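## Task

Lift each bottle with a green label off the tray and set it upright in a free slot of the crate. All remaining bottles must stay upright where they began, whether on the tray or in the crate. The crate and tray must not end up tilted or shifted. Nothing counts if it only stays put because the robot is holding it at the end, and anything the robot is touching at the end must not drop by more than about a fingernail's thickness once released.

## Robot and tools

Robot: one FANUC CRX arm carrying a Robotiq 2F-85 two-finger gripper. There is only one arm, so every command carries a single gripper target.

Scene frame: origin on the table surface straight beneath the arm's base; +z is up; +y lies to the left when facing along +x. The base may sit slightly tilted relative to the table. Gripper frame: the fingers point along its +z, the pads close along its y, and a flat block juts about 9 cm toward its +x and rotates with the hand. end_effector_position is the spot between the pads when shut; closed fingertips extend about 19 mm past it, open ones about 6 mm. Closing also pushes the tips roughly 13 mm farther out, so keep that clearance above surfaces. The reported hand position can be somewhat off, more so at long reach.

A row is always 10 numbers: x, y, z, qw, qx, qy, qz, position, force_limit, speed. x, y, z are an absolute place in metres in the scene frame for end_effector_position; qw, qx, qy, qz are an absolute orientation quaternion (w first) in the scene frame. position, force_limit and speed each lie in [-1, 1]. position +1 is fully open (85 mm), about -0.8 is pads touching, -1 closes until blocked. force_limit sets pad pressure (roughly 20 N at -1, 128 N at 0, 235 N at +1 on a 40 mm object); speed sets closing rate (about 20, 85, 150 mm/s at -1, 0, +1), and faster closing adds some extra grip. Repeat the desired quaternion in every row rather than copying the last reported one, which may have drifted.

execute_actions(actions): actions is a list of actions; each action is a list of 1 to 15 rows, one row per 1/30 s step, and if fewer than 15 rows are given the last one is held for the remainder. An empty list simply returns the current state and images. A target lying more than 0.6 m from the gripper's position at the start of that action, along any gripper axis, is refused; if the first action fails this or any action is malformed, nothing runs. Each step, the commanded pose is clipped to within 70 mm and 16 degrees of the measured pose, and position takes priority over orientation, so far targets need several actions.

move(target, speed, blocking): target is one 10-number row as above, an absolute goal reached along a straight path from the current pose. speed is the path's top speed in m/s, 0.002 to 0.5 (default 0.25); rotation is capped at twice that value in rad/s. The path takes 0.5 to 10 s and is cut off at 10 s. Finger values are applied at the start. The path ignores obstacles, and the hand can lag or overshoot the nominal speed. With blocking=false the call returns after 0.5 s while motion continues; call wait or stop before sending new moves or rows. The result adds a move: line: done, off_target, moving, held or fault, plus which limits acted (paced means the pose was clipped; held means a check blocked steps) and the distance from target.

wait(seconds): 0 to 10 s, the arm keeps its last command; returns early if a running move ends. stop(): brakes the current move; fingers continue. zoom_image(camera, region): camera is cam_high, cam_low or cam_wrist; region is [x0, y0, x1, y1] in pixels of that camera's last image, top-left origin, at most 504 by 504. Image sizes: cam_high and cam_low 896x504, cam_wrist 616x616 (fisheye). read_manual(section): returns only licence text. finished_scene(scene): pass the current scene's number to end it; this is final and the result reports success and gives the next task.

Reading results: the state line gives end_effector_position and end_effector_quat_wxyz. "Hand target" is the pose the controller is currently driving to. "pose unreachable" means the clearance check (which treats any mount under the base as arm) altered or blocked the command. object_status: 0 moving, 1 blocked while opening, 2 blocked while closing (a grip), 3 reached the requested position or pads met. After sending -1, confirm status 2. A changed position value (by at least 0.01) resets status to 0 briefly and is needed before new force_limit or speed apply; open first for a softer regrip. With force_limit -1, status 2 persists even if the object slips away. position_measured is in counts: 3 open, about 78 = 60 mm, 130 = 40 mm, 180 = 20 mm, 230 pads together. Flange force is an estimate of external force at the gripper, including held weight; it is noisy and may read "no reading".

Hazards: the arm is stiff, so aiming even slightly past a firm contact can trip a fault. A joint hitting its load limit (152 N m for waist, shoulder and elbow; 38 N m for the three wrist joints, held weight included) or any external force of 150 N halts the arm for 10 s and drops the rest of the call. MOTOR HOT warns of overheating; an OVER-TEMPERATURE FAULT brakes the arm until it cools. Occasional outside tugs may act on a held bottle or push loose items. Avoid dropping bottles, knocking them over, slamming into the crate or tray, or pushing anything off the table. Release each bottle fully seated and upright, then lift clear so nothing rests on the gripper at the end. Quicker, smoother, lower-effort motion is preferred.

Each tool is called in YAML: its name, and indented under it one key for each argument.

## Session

execute_actions:
  actions: []

Scene clock: 0.00 s.
end_effector_position=(+0.4948, -0.3485, +0.2102) position_measured=3 object_status=3 end_effector_quat_wxyz=(-0.593, -0.192, +0.748, -0.229)
Joint positions: [ 0.114  0.925  0.348  0.918 -2.248  0.352]
Joint velocities: [-0.     0.001  0.     0.001 -0.     0.001]
Flange force (N, the push that the arm receives, along the gripper's own x y z axes): no reading
Hand target: +0.495, -0.348, +0.210; -0.593, -0.192, +0.748, -0.229

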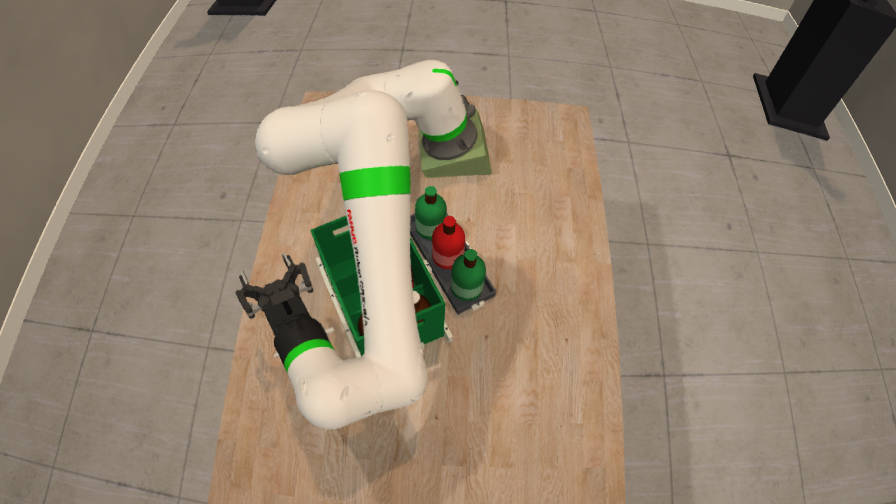

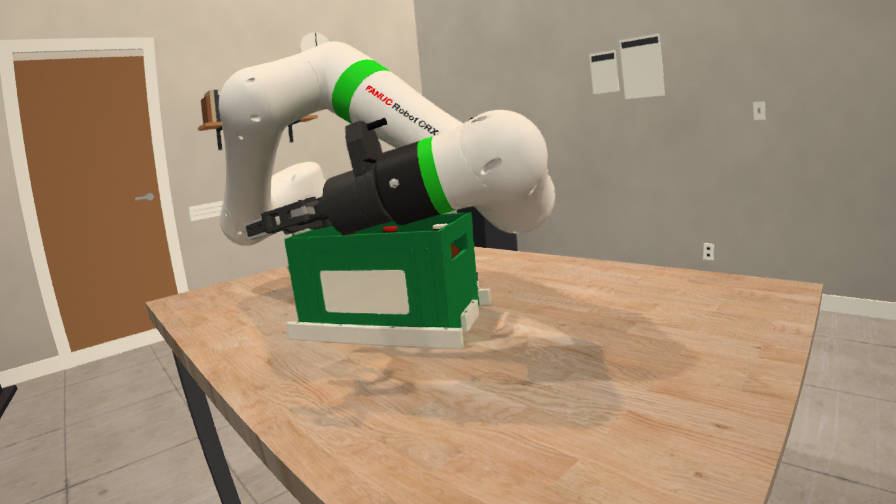

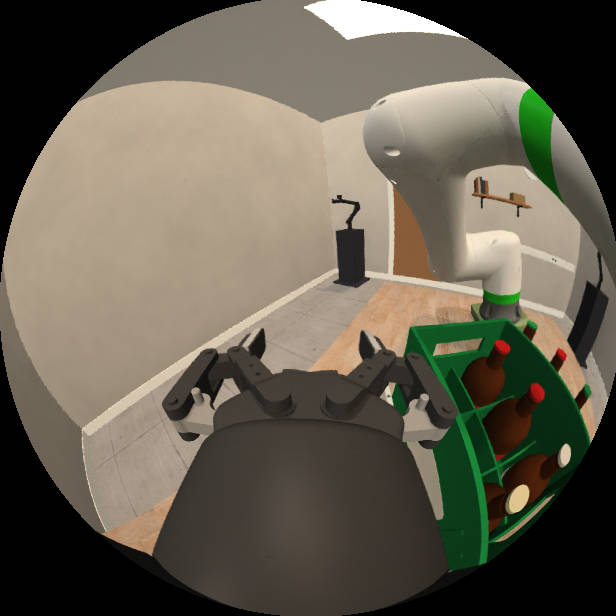

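move:
  target: [0.41,0.05,0.40,0,-0.588,0.809,0,0.4,0,0]
  speed: 0.3

zoom_image:
  camera: "cam_wrist"
  region: [190, 130, 450, 370]

Scene clock: 25.97 s.
end_effector_position=(+0.4109, +0.0493, +0.3997) position_measured=78 object_status=3 end_effector_quat_wxyz=(+0.000, -0.588, +0.809, -0.001)
Joint positions: [ 0.975  0.013  0.046  0.231 -1.791  0.443]
Joint velocities: [ 0.001 -0.     0.    -0.001  0.001  0.001]
Flange force (N, the push that the arm receives, along the gripper's own x y z axes): [-5.6 -1.4 -3.8]
Hand target: +0.411, +0.049, +0.400; +0.000, -0.588, +0.809, -0.001
Off the commanded pose: 0.001 m, 0 deg.
move: done

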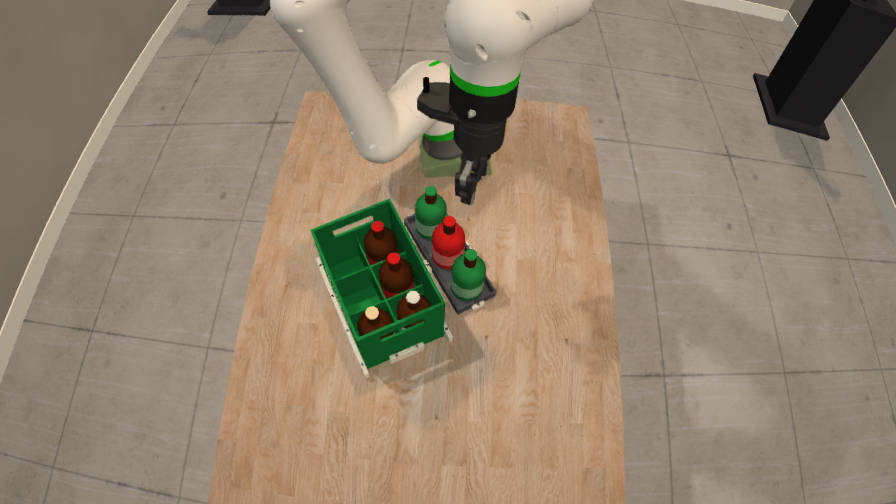

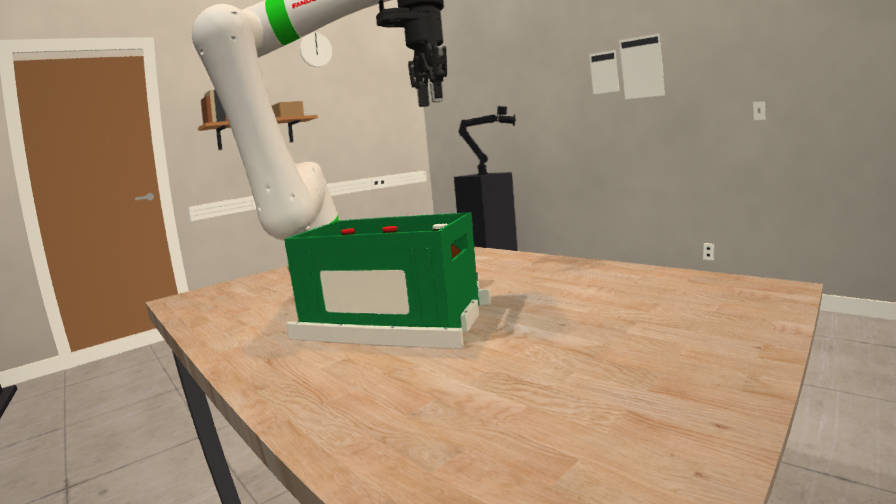

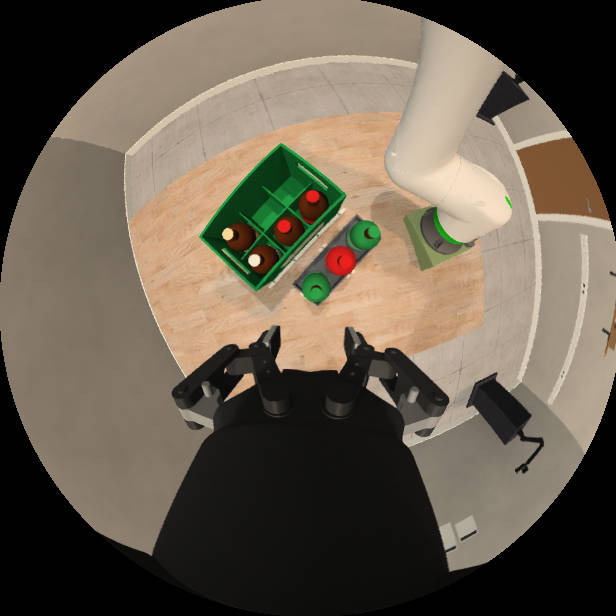

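Region (190, 130, 450, 370) of cam_wrist's 616x616 image, scaled by 1.938, with more detail than that image has; it fills the top 465 rows of this view, and the rest is white.

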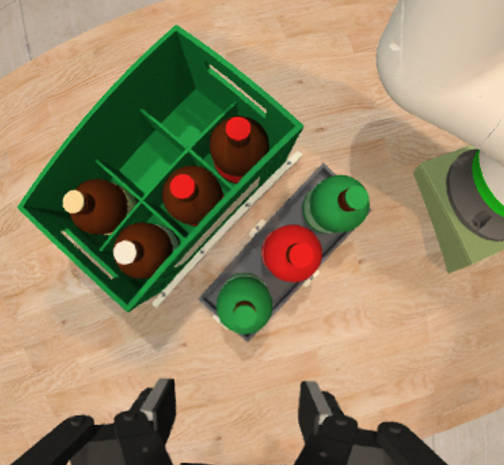

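move:
  target: [0.406,0.063,0.18,0,-0.588,0.809,0,0.4,0,0]
  speed: 0.2

zoom_image:
  camera: "cam_wrist"
  region: [210, 240, 410, 400]

zoom_image:
  camera: "cam_high"
  region: [380, 170, 540, 330]

Scene clock: 41.30 s.
end_effector_position=(+0.4058, +0.0628, +0.1800) position_measured=78 object_status=3 end_effector_quat_wxyz=(+0.000, -0.588, +0.809, +0.000)
Joint positions: [ 0.883  0.04  -0.44   0.25  -1.271  0.411]
Joint velocities: [-0.     0.    -0.001  0.001  0.     0.   ]
Flange force (N, the push that the arm receives, along the gripper's own x y z axes): [-7.2 -0.8 -1.5]
Hand target: +0.406, +0.063, +0.180; +0.000, -0.588, +0.809, +0.000
Off the commanded pose: 0.000 m, 0 deg.
move: done

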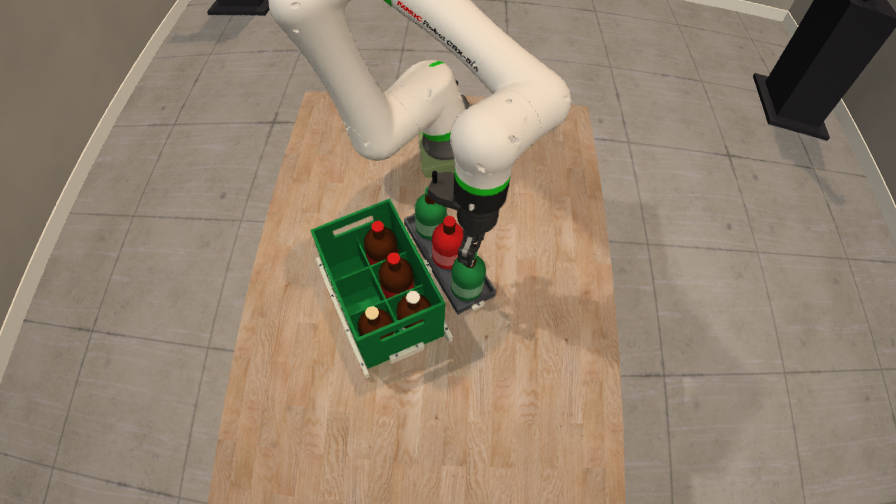

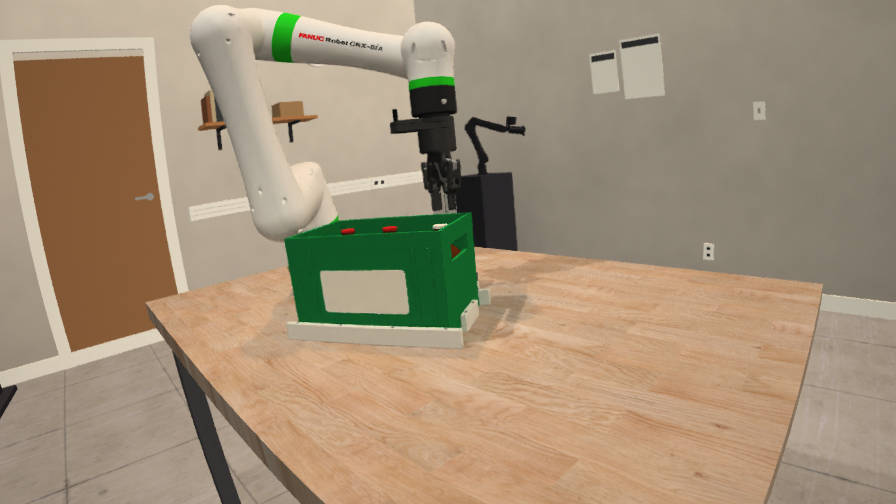

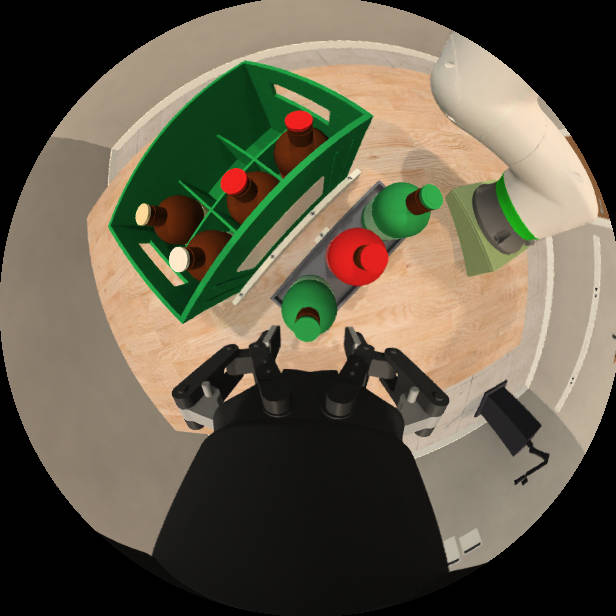

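Region (210, 240, 410, 400) of cam_wrist's 616x616 image, scaled by 2.520, with more detail than that image has; it fills the top 403 rows of this view, and the rest is white.

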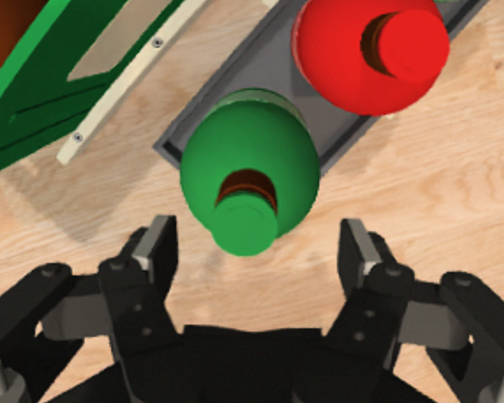

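Region (380, 170, 540, 330) of cam_high's 896x504 image, scaled by 3.150, with more detail than that image has.

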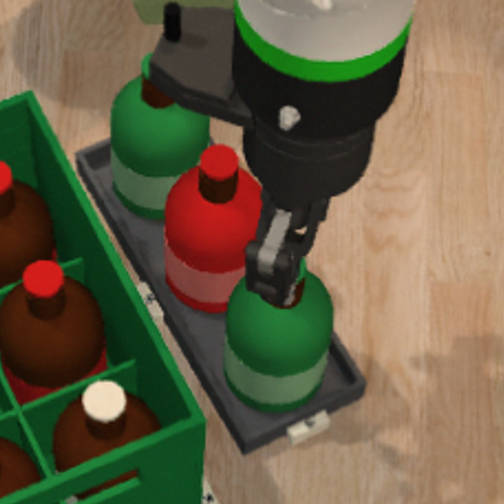

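move:
  target: [0.4105,0.057,0.15,0,-0.588,0.809,0,0.4,0,0]
  speed: 0.06

zoom_image:
  camera: "cam_wrist"
  region: [210, 240, 410, 400]

Scene clock: 50.30 s.
end_effector_position=(+0.4104, +0.0570, +0.1500) position_measured=78 object_status=3 end_effector_quat_wxyz=(-0.000, -0.588, +0.809, +0.000)
Joint positions: [ 0.847  0.068 -0.482  0.263 -1.195  0.423]
Joint velocities: [-0.     0.001 -0.     0.001  0.001 -0.001]
Flange force (N, the push that the arm receives, along the gripper's own x y z axes): [-8.3 -2.1 -1.0]
Hand target: +0.410, +0.057, +0.150; -0.000, -0.588, +0.809, +0.000
Off the commanded pose: 0.000 m, 0 deg.
move: done

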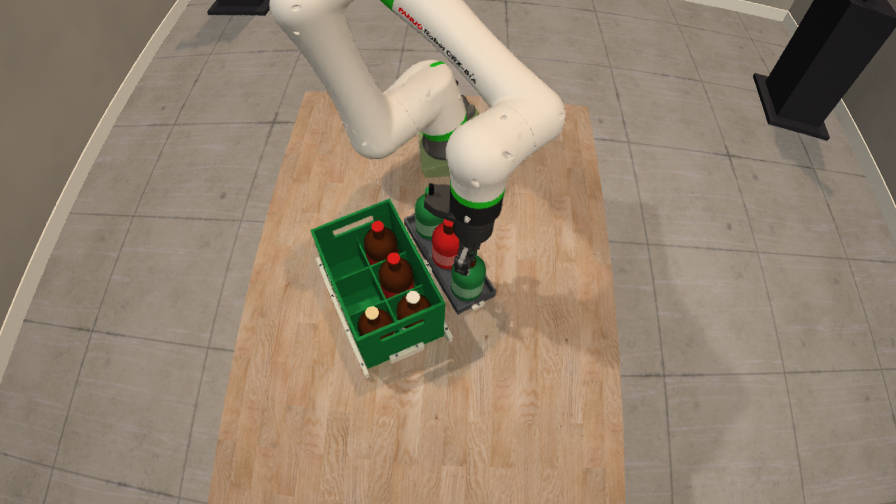

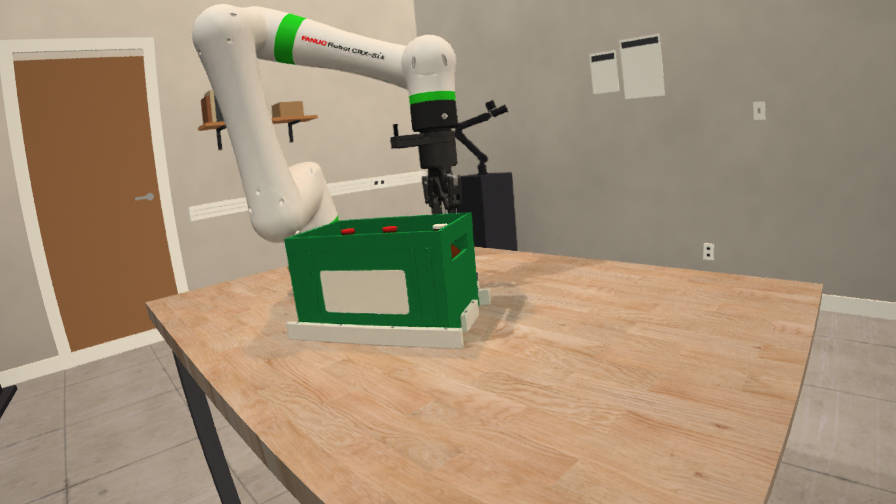

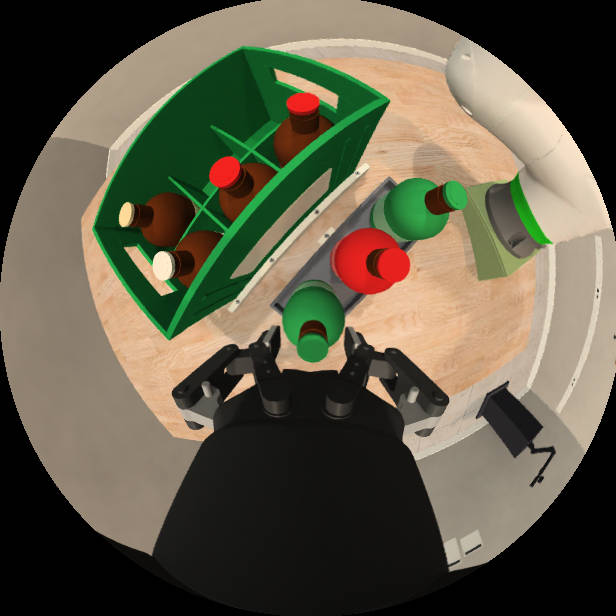

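Region (210, 240, 410, 400) of cam_wrist's 616x616 image, scaled by 2.520, with more detail than that image has; it fills the top 403 rows of this view, and the rest is white.

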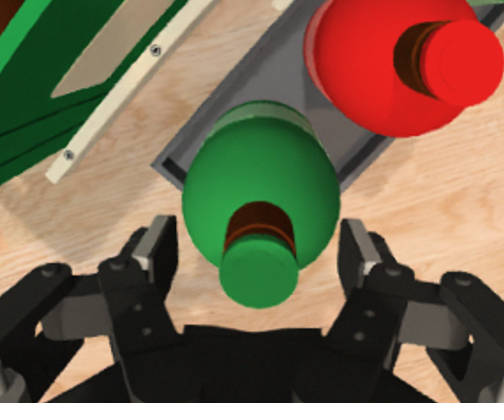

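move:
  target: [0.4105,0.057,0.15,0,-0.588,0.809,0,-1,-0.3,-0.3]

wait:
  seconds: 0.3

move:
  target: [0.4105,0.057,0.345,0,-0.588,0.809,0,-1,-0.3,-0.3]
  speed: 0.2

move:
  target: [0.471,-0.179,0.345,0,-0.588,0.809,0,-1,-0.3,-0.3]
  speed: 0.2

zoom_image:
  camera: "cam_wrist"
  region: [190, 180, 430, 400]

Scene clock: 59.97 s.
end_effector_position=(+0.4105, +0.0570, +0.1500) position_measured=170 object_status=2 end_effector_quat_wxyz=(-0.000, -0.588, +0.809, -0.000)
Joint positions: [ 0.847  0.068 -0.482  0.264 -1.195  0.423]
Joint velocities: [-0.     0.001  0.    -0.     0.001  0.   ]
Flange force (N, the push that the arm receives, along the gripper's own x y z axes): [-8.3 1.3 -13.5]
Hand target: +0.411, +0.057, +0.150; +0.000, -0.588, +0.809, +0.000
Off the commanded pose: 0.000 m, 0 deg.
move: done

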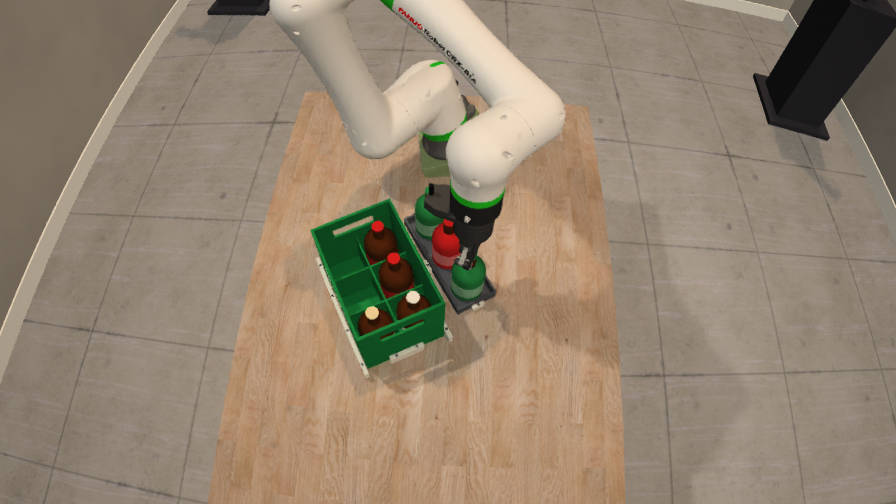

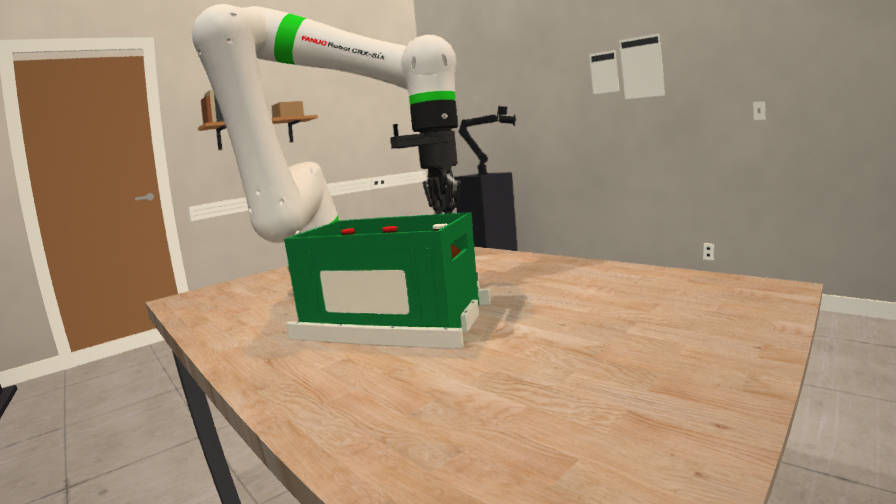

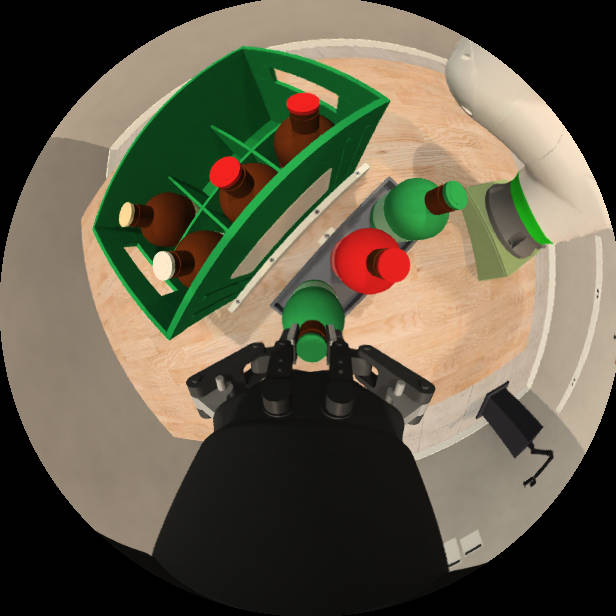

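Scene clock: 60.27 s.
end_effector_position=(+0.4105, +0.0570, +0.1500) position_measured=170 object_status=2 end_effector_quat_wxyz=(+0.000, -0.588, +0.809, -0.000)
Joint positions: [ 0.847  0.068 -0.482  0.264 -1.195  0.423]
Joint velocities: [-0.    -0.    -0.001 -0.001  0.     0.001]
Flange force (N, the push that the arm receives, along the gripper's own x y z axes): [-6.8 3.6 -11.3]
Hand target: +0.411, +0.057, +0.150; +0.000, -0.588, +0.809, +0.000
Off the commanded pose: 0.000 m, 0 deg.
wait: 0.30 s; at rest by 0.17 s

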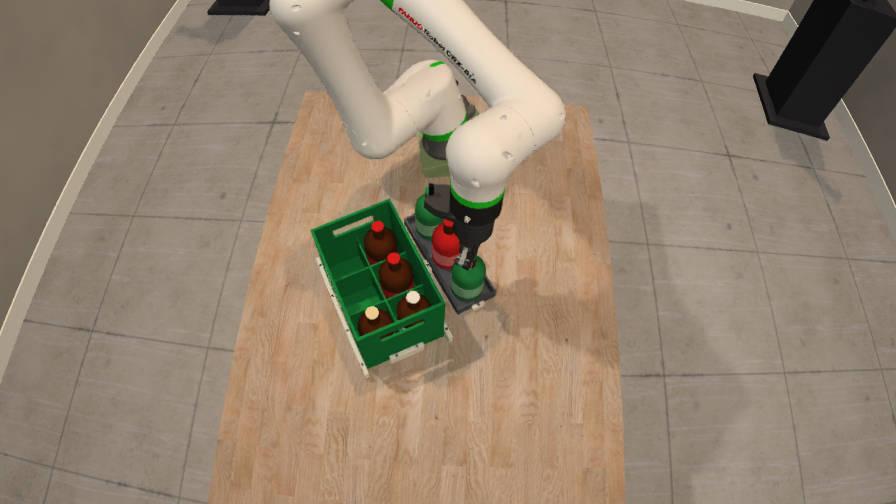

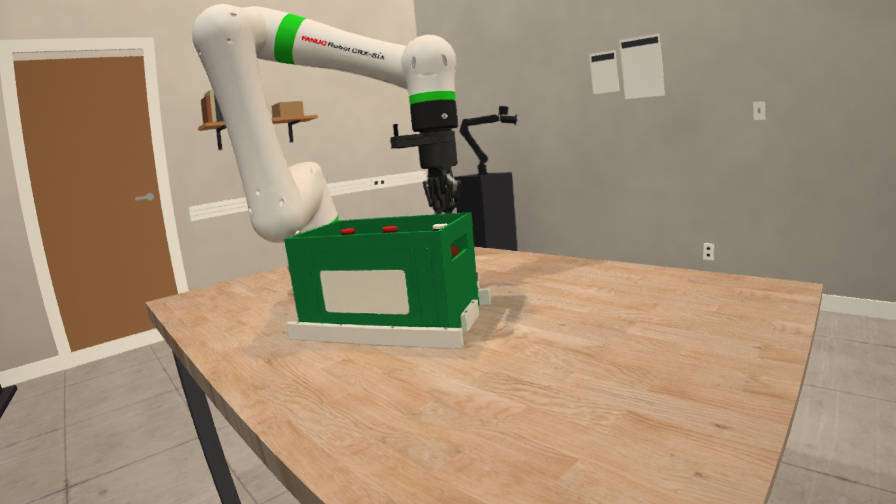

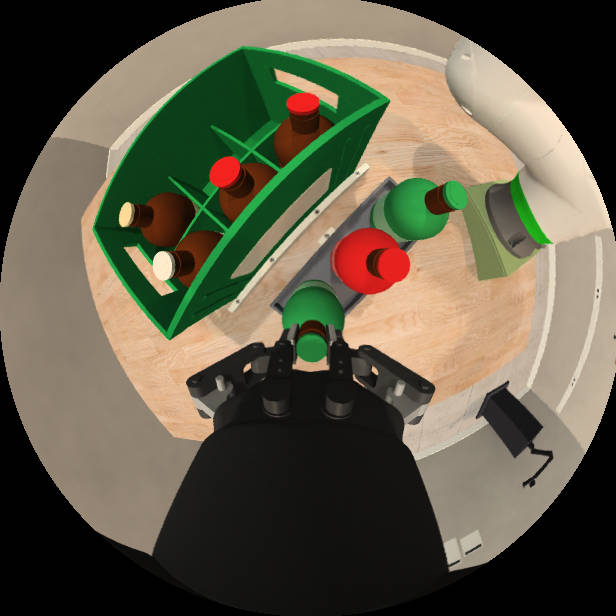

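Scene clock: 61.60 s.
end_effector_position=(+0.4107, +0.0572, +0.3450) position_measured=170 object_status=2 end_effector_quat_wxyz=(-0.000, -0.588, +0.809, -0.000)
Joint positions: [ 0.958  0.002 -0.09   0.227 -1.665  0.431]
Joint velocities: [ 0.     0.001  0.001 -0.    -0.001 -0.001]
Flange force (N, the push that the arm receives, along the gripper's own x y z axes): [-6.6 -0.7 2.4]
Hand target: +0.411, +0.057, +0.345; +0.000, -0.588, +0.809, -0.000
Off the commanded pose: 0.000 m, 0 deg.
move: done

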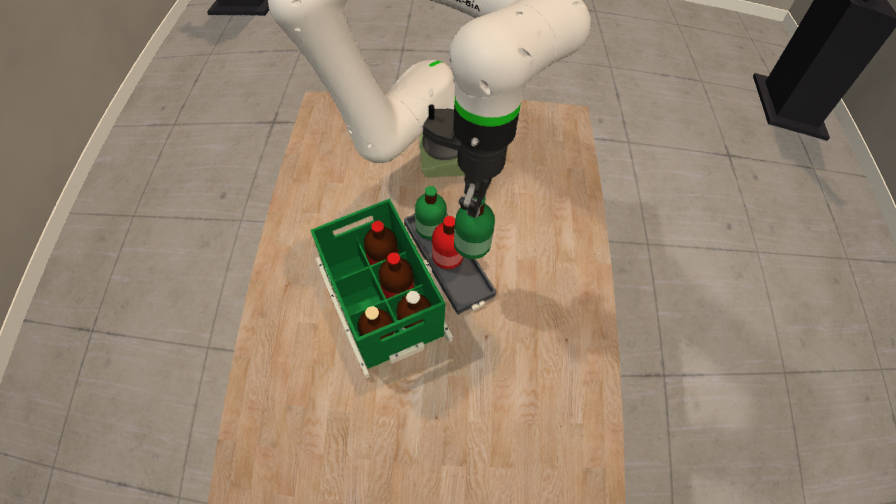

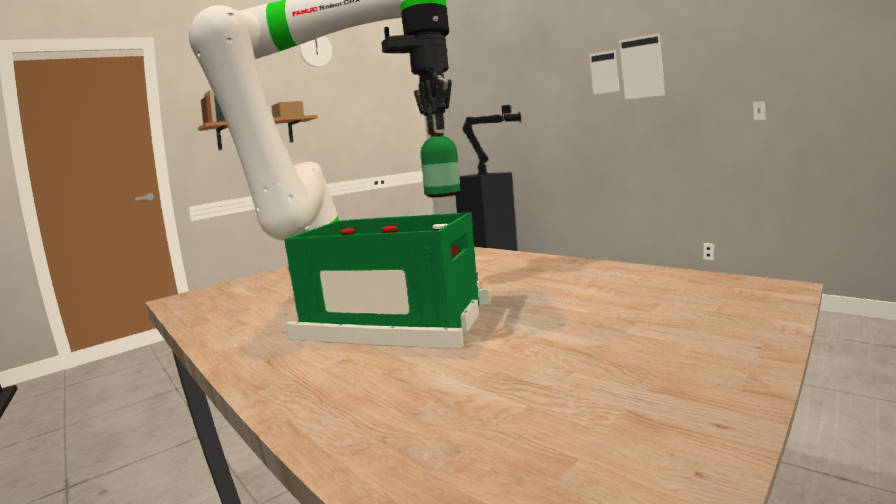

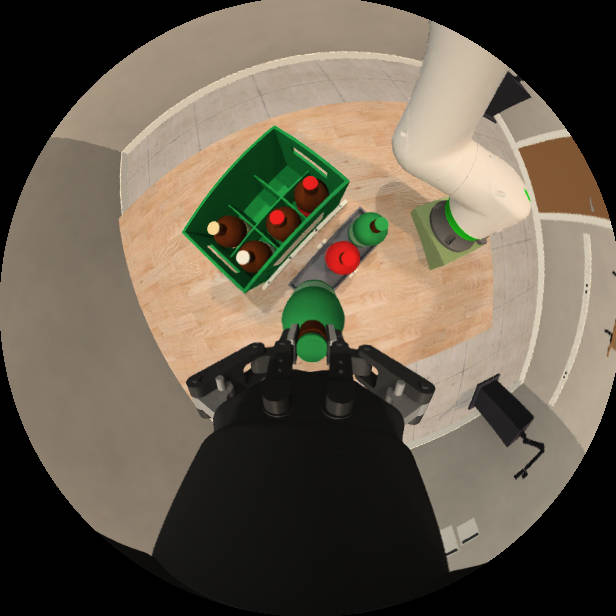

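Scene clock: 63.20 s.
end_effector_position=(+0.4703, -0.1790, +0.3448) position_measured=170 object_status=2 end_effector_quat_wxyz=(-0.000, -0.588, +0.809, +0.001)
Joint positions: [ 0.427 -0.002  0.051  0.288 -1.666  0.983]
Joint velocities: [-0.001  0.001  0.001 -0.002 -0.006  0.001]
Flange force (N, the push that the arm receives, along the gripper's own x y z axes): [-3.9 -4.8 2.6]
Hand target: +0.470, -0.179, +0.345; -0.000, -0.588, +0.809, +0.001
Off the commanded pose: 0.001 m, 0 deg.
move: done

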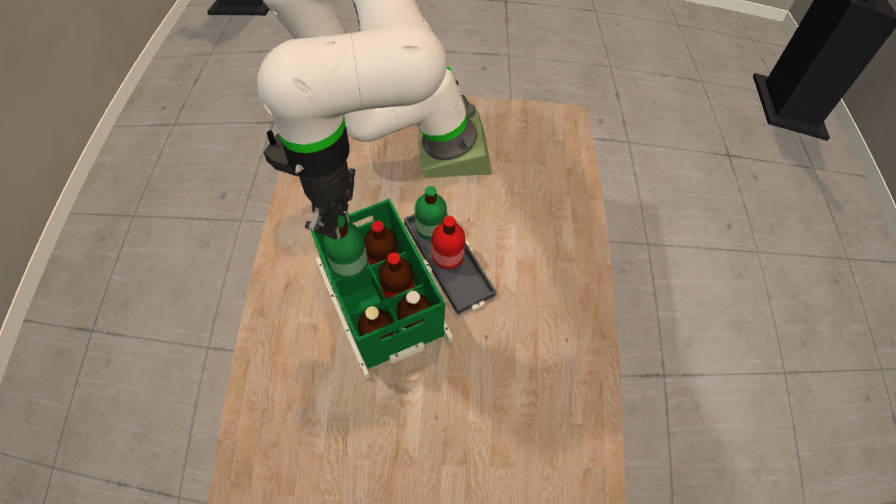

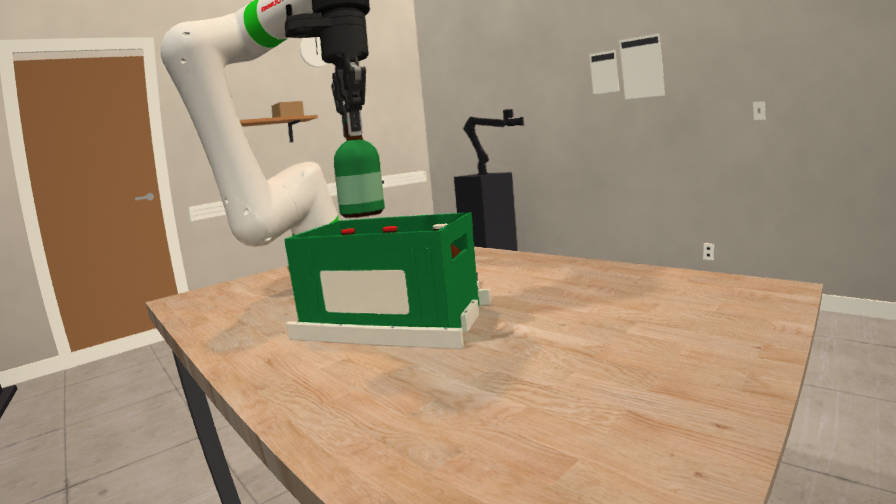

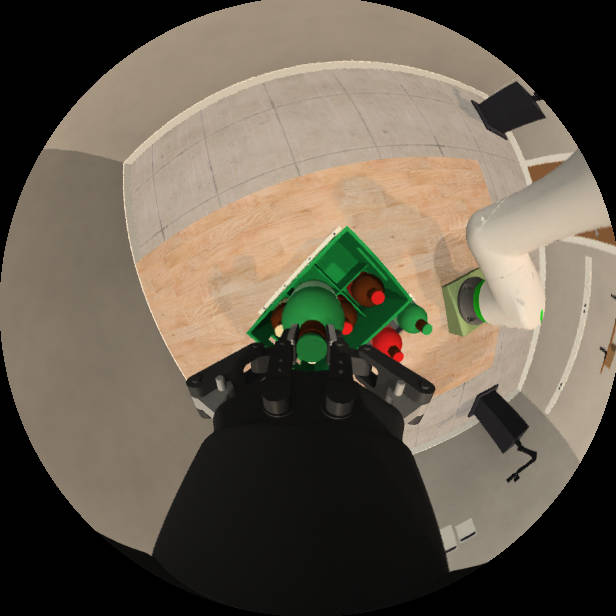

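Region (190, 180, 430, 400) of cam_wrist's 616x616 image, scaled by 2.100, with more detail than that image has; it fills the top 462 rows of this view, and the rest is white.

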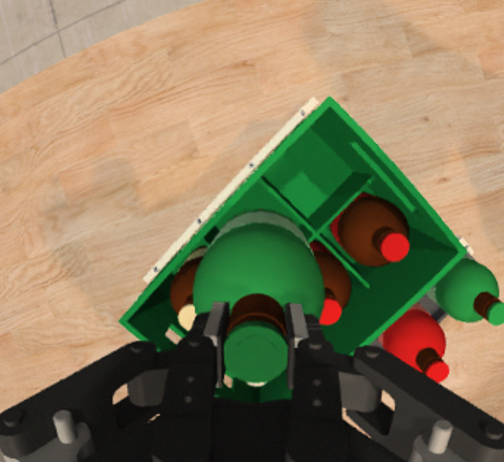

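move:
  target: [0.471,-0.179,0.255,0,-0.588,0.809,0,-1,-0.3,-0.3]
  speed: 0.1

zoom_image:
  camera: "cam_wrist"
  region: [190, 180, 430, 400]

zoom_image:
  camera: "cam_high"
  region: [290, 190, 470, 380]

Scene clock: 69.70 s.
end_effector_position=(+0.4709, -0.1791, +0.2550) position_measured=170 object_status=2 end_effector_quat_wxyz=(+0.000, -0.588, +0.809, +0.000)
Joint positions: [ 0.367  0.    -0.148  0.293 -1.455  0.983]
Joint velocities: [-0.    -0.    -0.001  0.002  0.001 -0.002]
Flange force (N, the push that the arm receives, along the gripper's own x y z axes): [-6.0 -6.2 2.1]
Hand target: +0.471, -0.179, +0.255; +0.000, -0.588, +0.809, +0.000
Off the commanded pose: 0.000 m, 0 deg.
move: done

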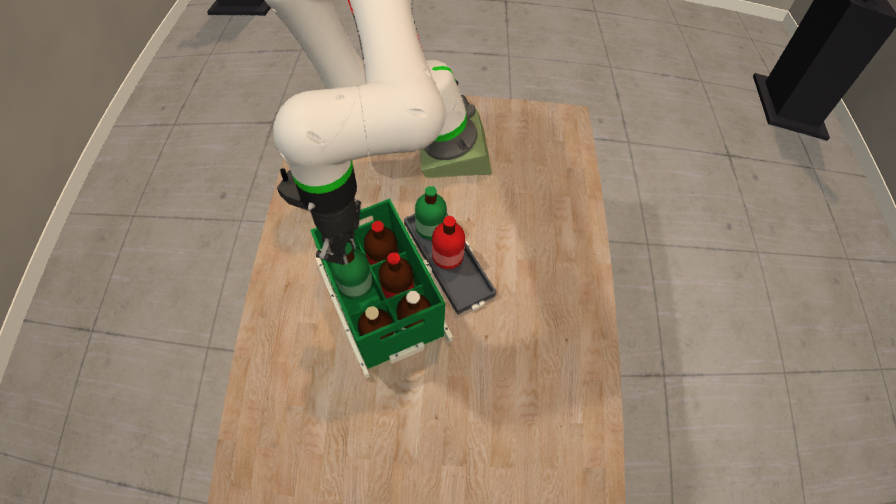

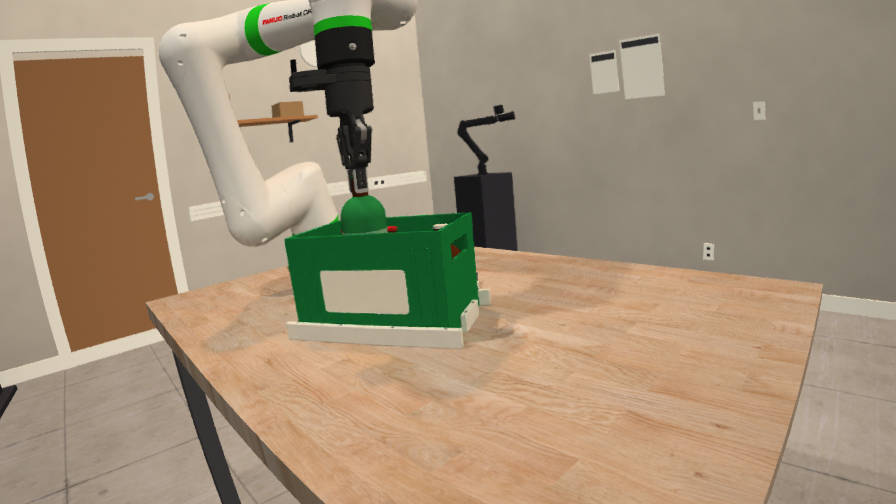

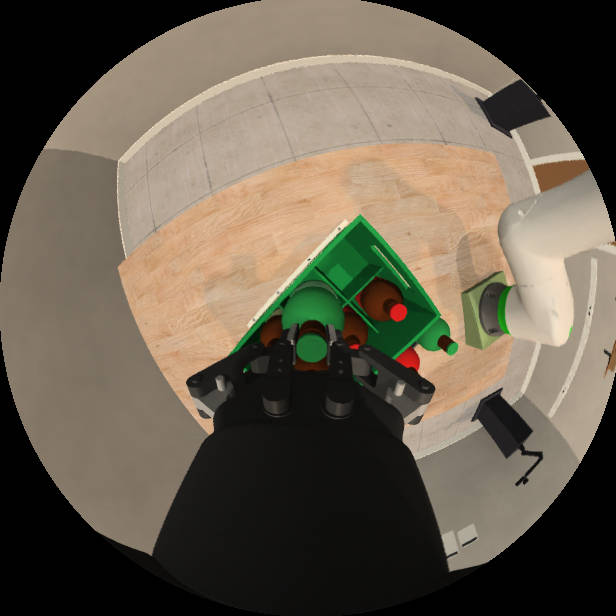

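Region (190, 180, 430, 400) of cam_wrist's 616x616 image, scaled by 2.100, with more detail than that image has; it fills the top 462 rows of this view, and the rest is white.

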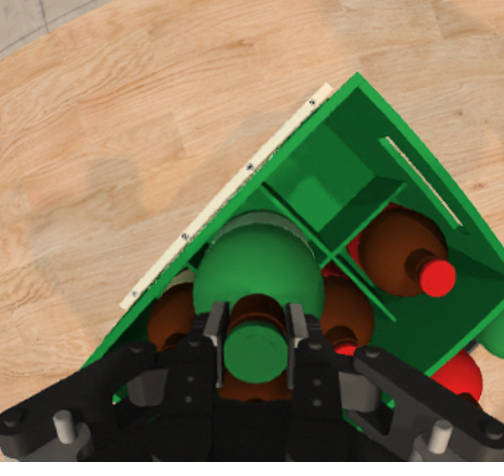

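Region (290, 190, 470, 380) of cam_high's 896x504 image, scaled by 2.653, with more detail than that image has; it fills the left 477 columns of this view, and the rest is white.

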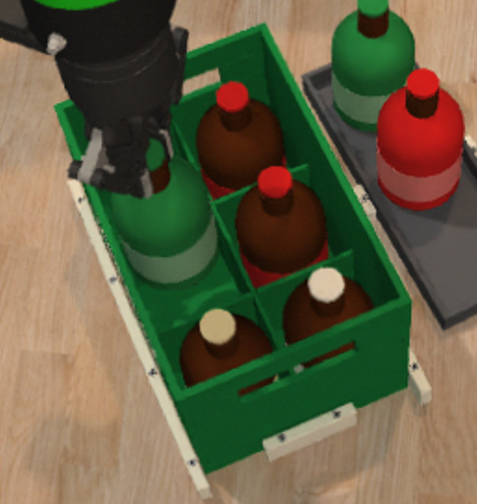

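move:
  target: [0.471,-0.176,0.160,0,-0.588,0.809,0,-1,-0.3,-0.3]
  speed: 0.07

move:
  target: [0.471,-0.176,0.1565,0,-0.588,0.809,0,-1,-0.3,-0.3]
  speed: 0.008

Scene clock: 76.60 s.
end_effector_position=(+0.4709, -0.1760, +0.1600) position_measured=170 object_status=2 end_effector_quat_wxyz=(+0.000, -0.588, +0.809, +0.000)
Joint positions: [ 0.309  0.052 -0.316  0.311 -1.229  0.971]
Joint velocities: [-0.     0.001  0.     0.     0.     0.001]
Flange force (N, the push that the arm receives, along the gripper's own x y z axes): [-8.0 -6.6 3.2]
Hand target: +0.471, -0.176, +0.160; +0.000, -0.588, +0.809, +0.000
Off the commanded pose: 0.000 m, 0 deg.
move: done

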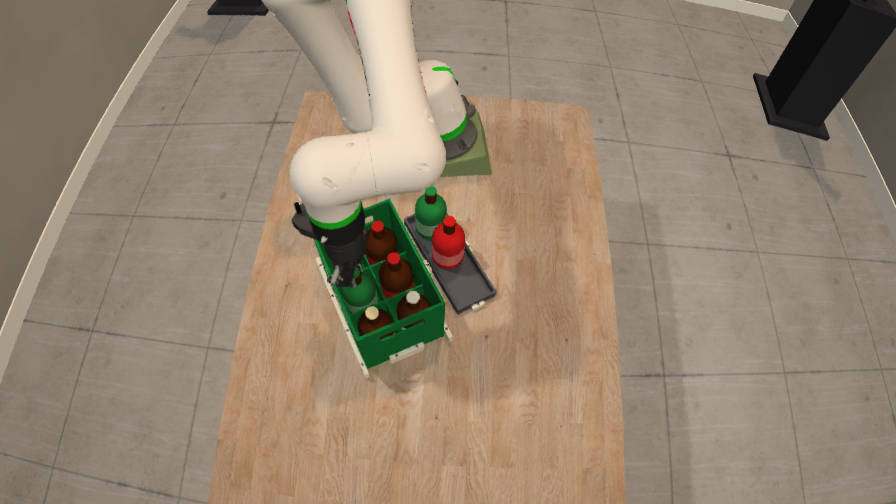

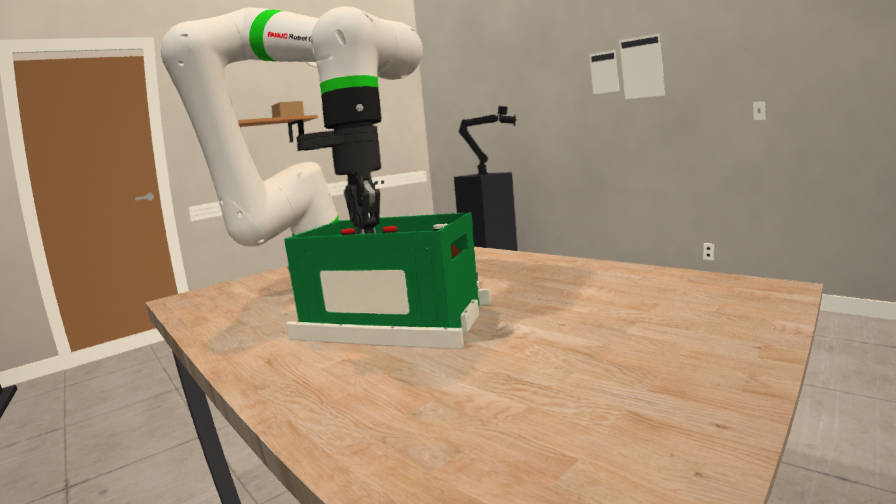

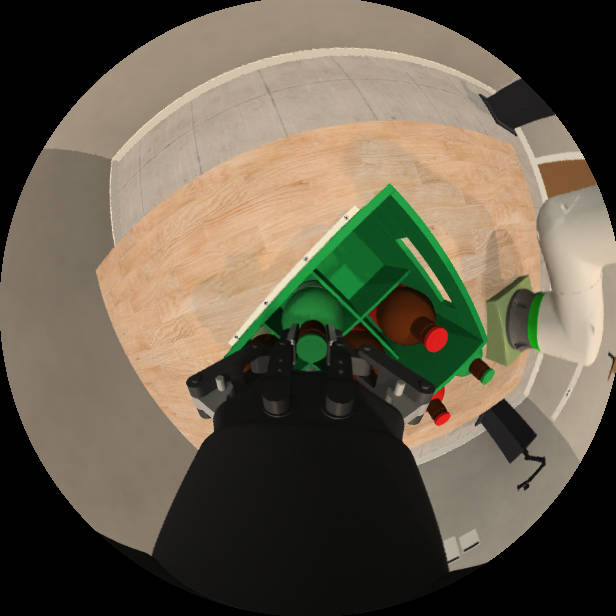

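Scene clock: 77.30 s.
end_effector_position=(+0.4710, -0.1760, +0.1565) position_measured=170 object_status=2 end_effector_quat_wxyz=(+0.000, -0.588, +0.809, +0.000)
Joint positions: [ 0.307  0.056 -0.321  0.312 -1.22   0.97 ]
Joint velocities: [ 0.    -0.001  0.    -0.    -0.     0.001]
Flange force (N, the push that the arm receives, along the gripper's own x y z axes): [-7.0 -5.3 4.3]
Hand target: +0.471, -0.176, +0.156; +0.000, -0.588, +0.809, +0.000
Off the commanded pose: 0.000 m, 0 deg.
move: done

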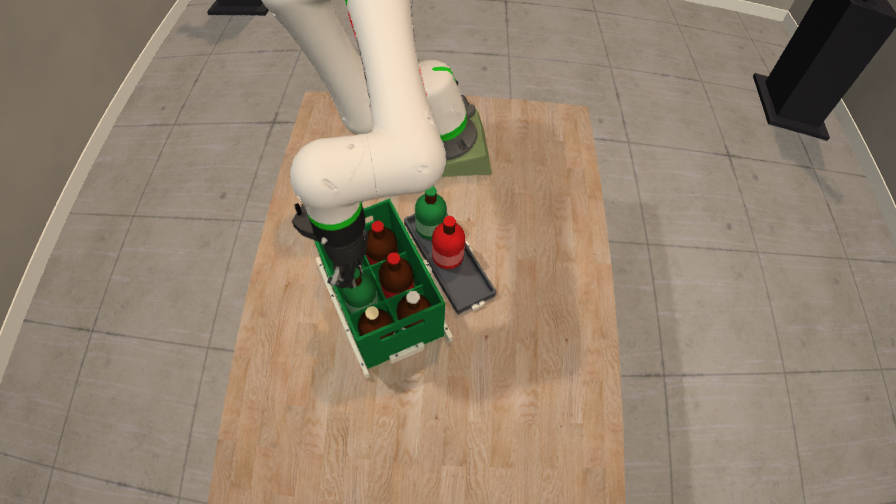

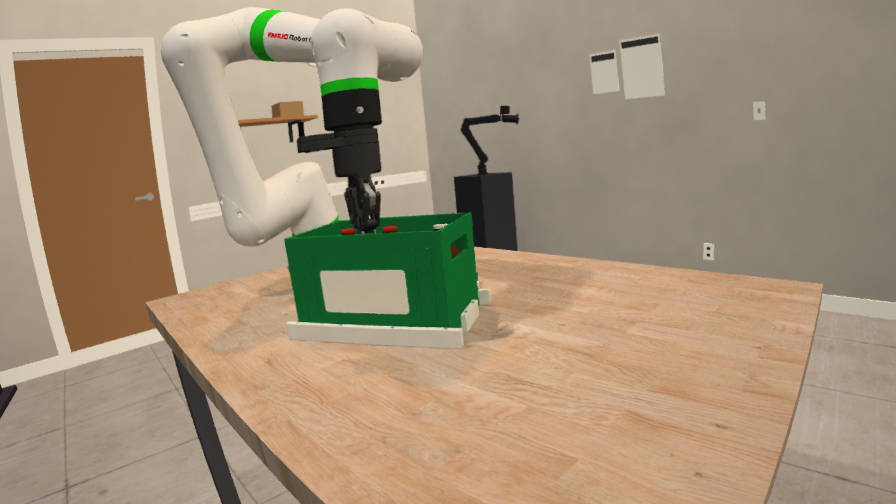

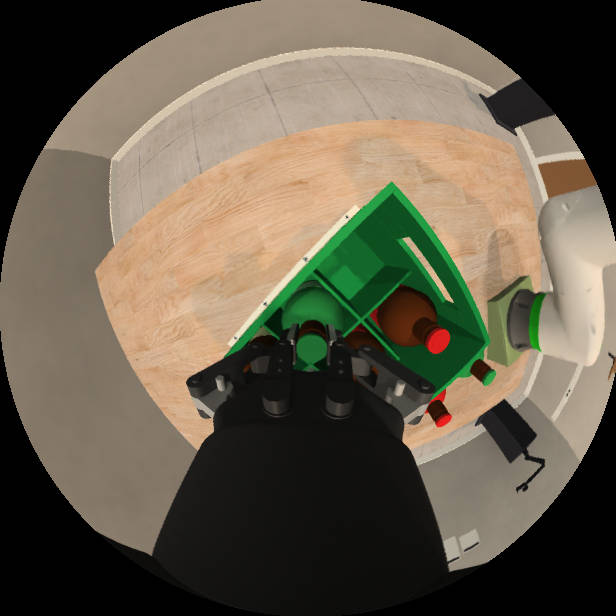

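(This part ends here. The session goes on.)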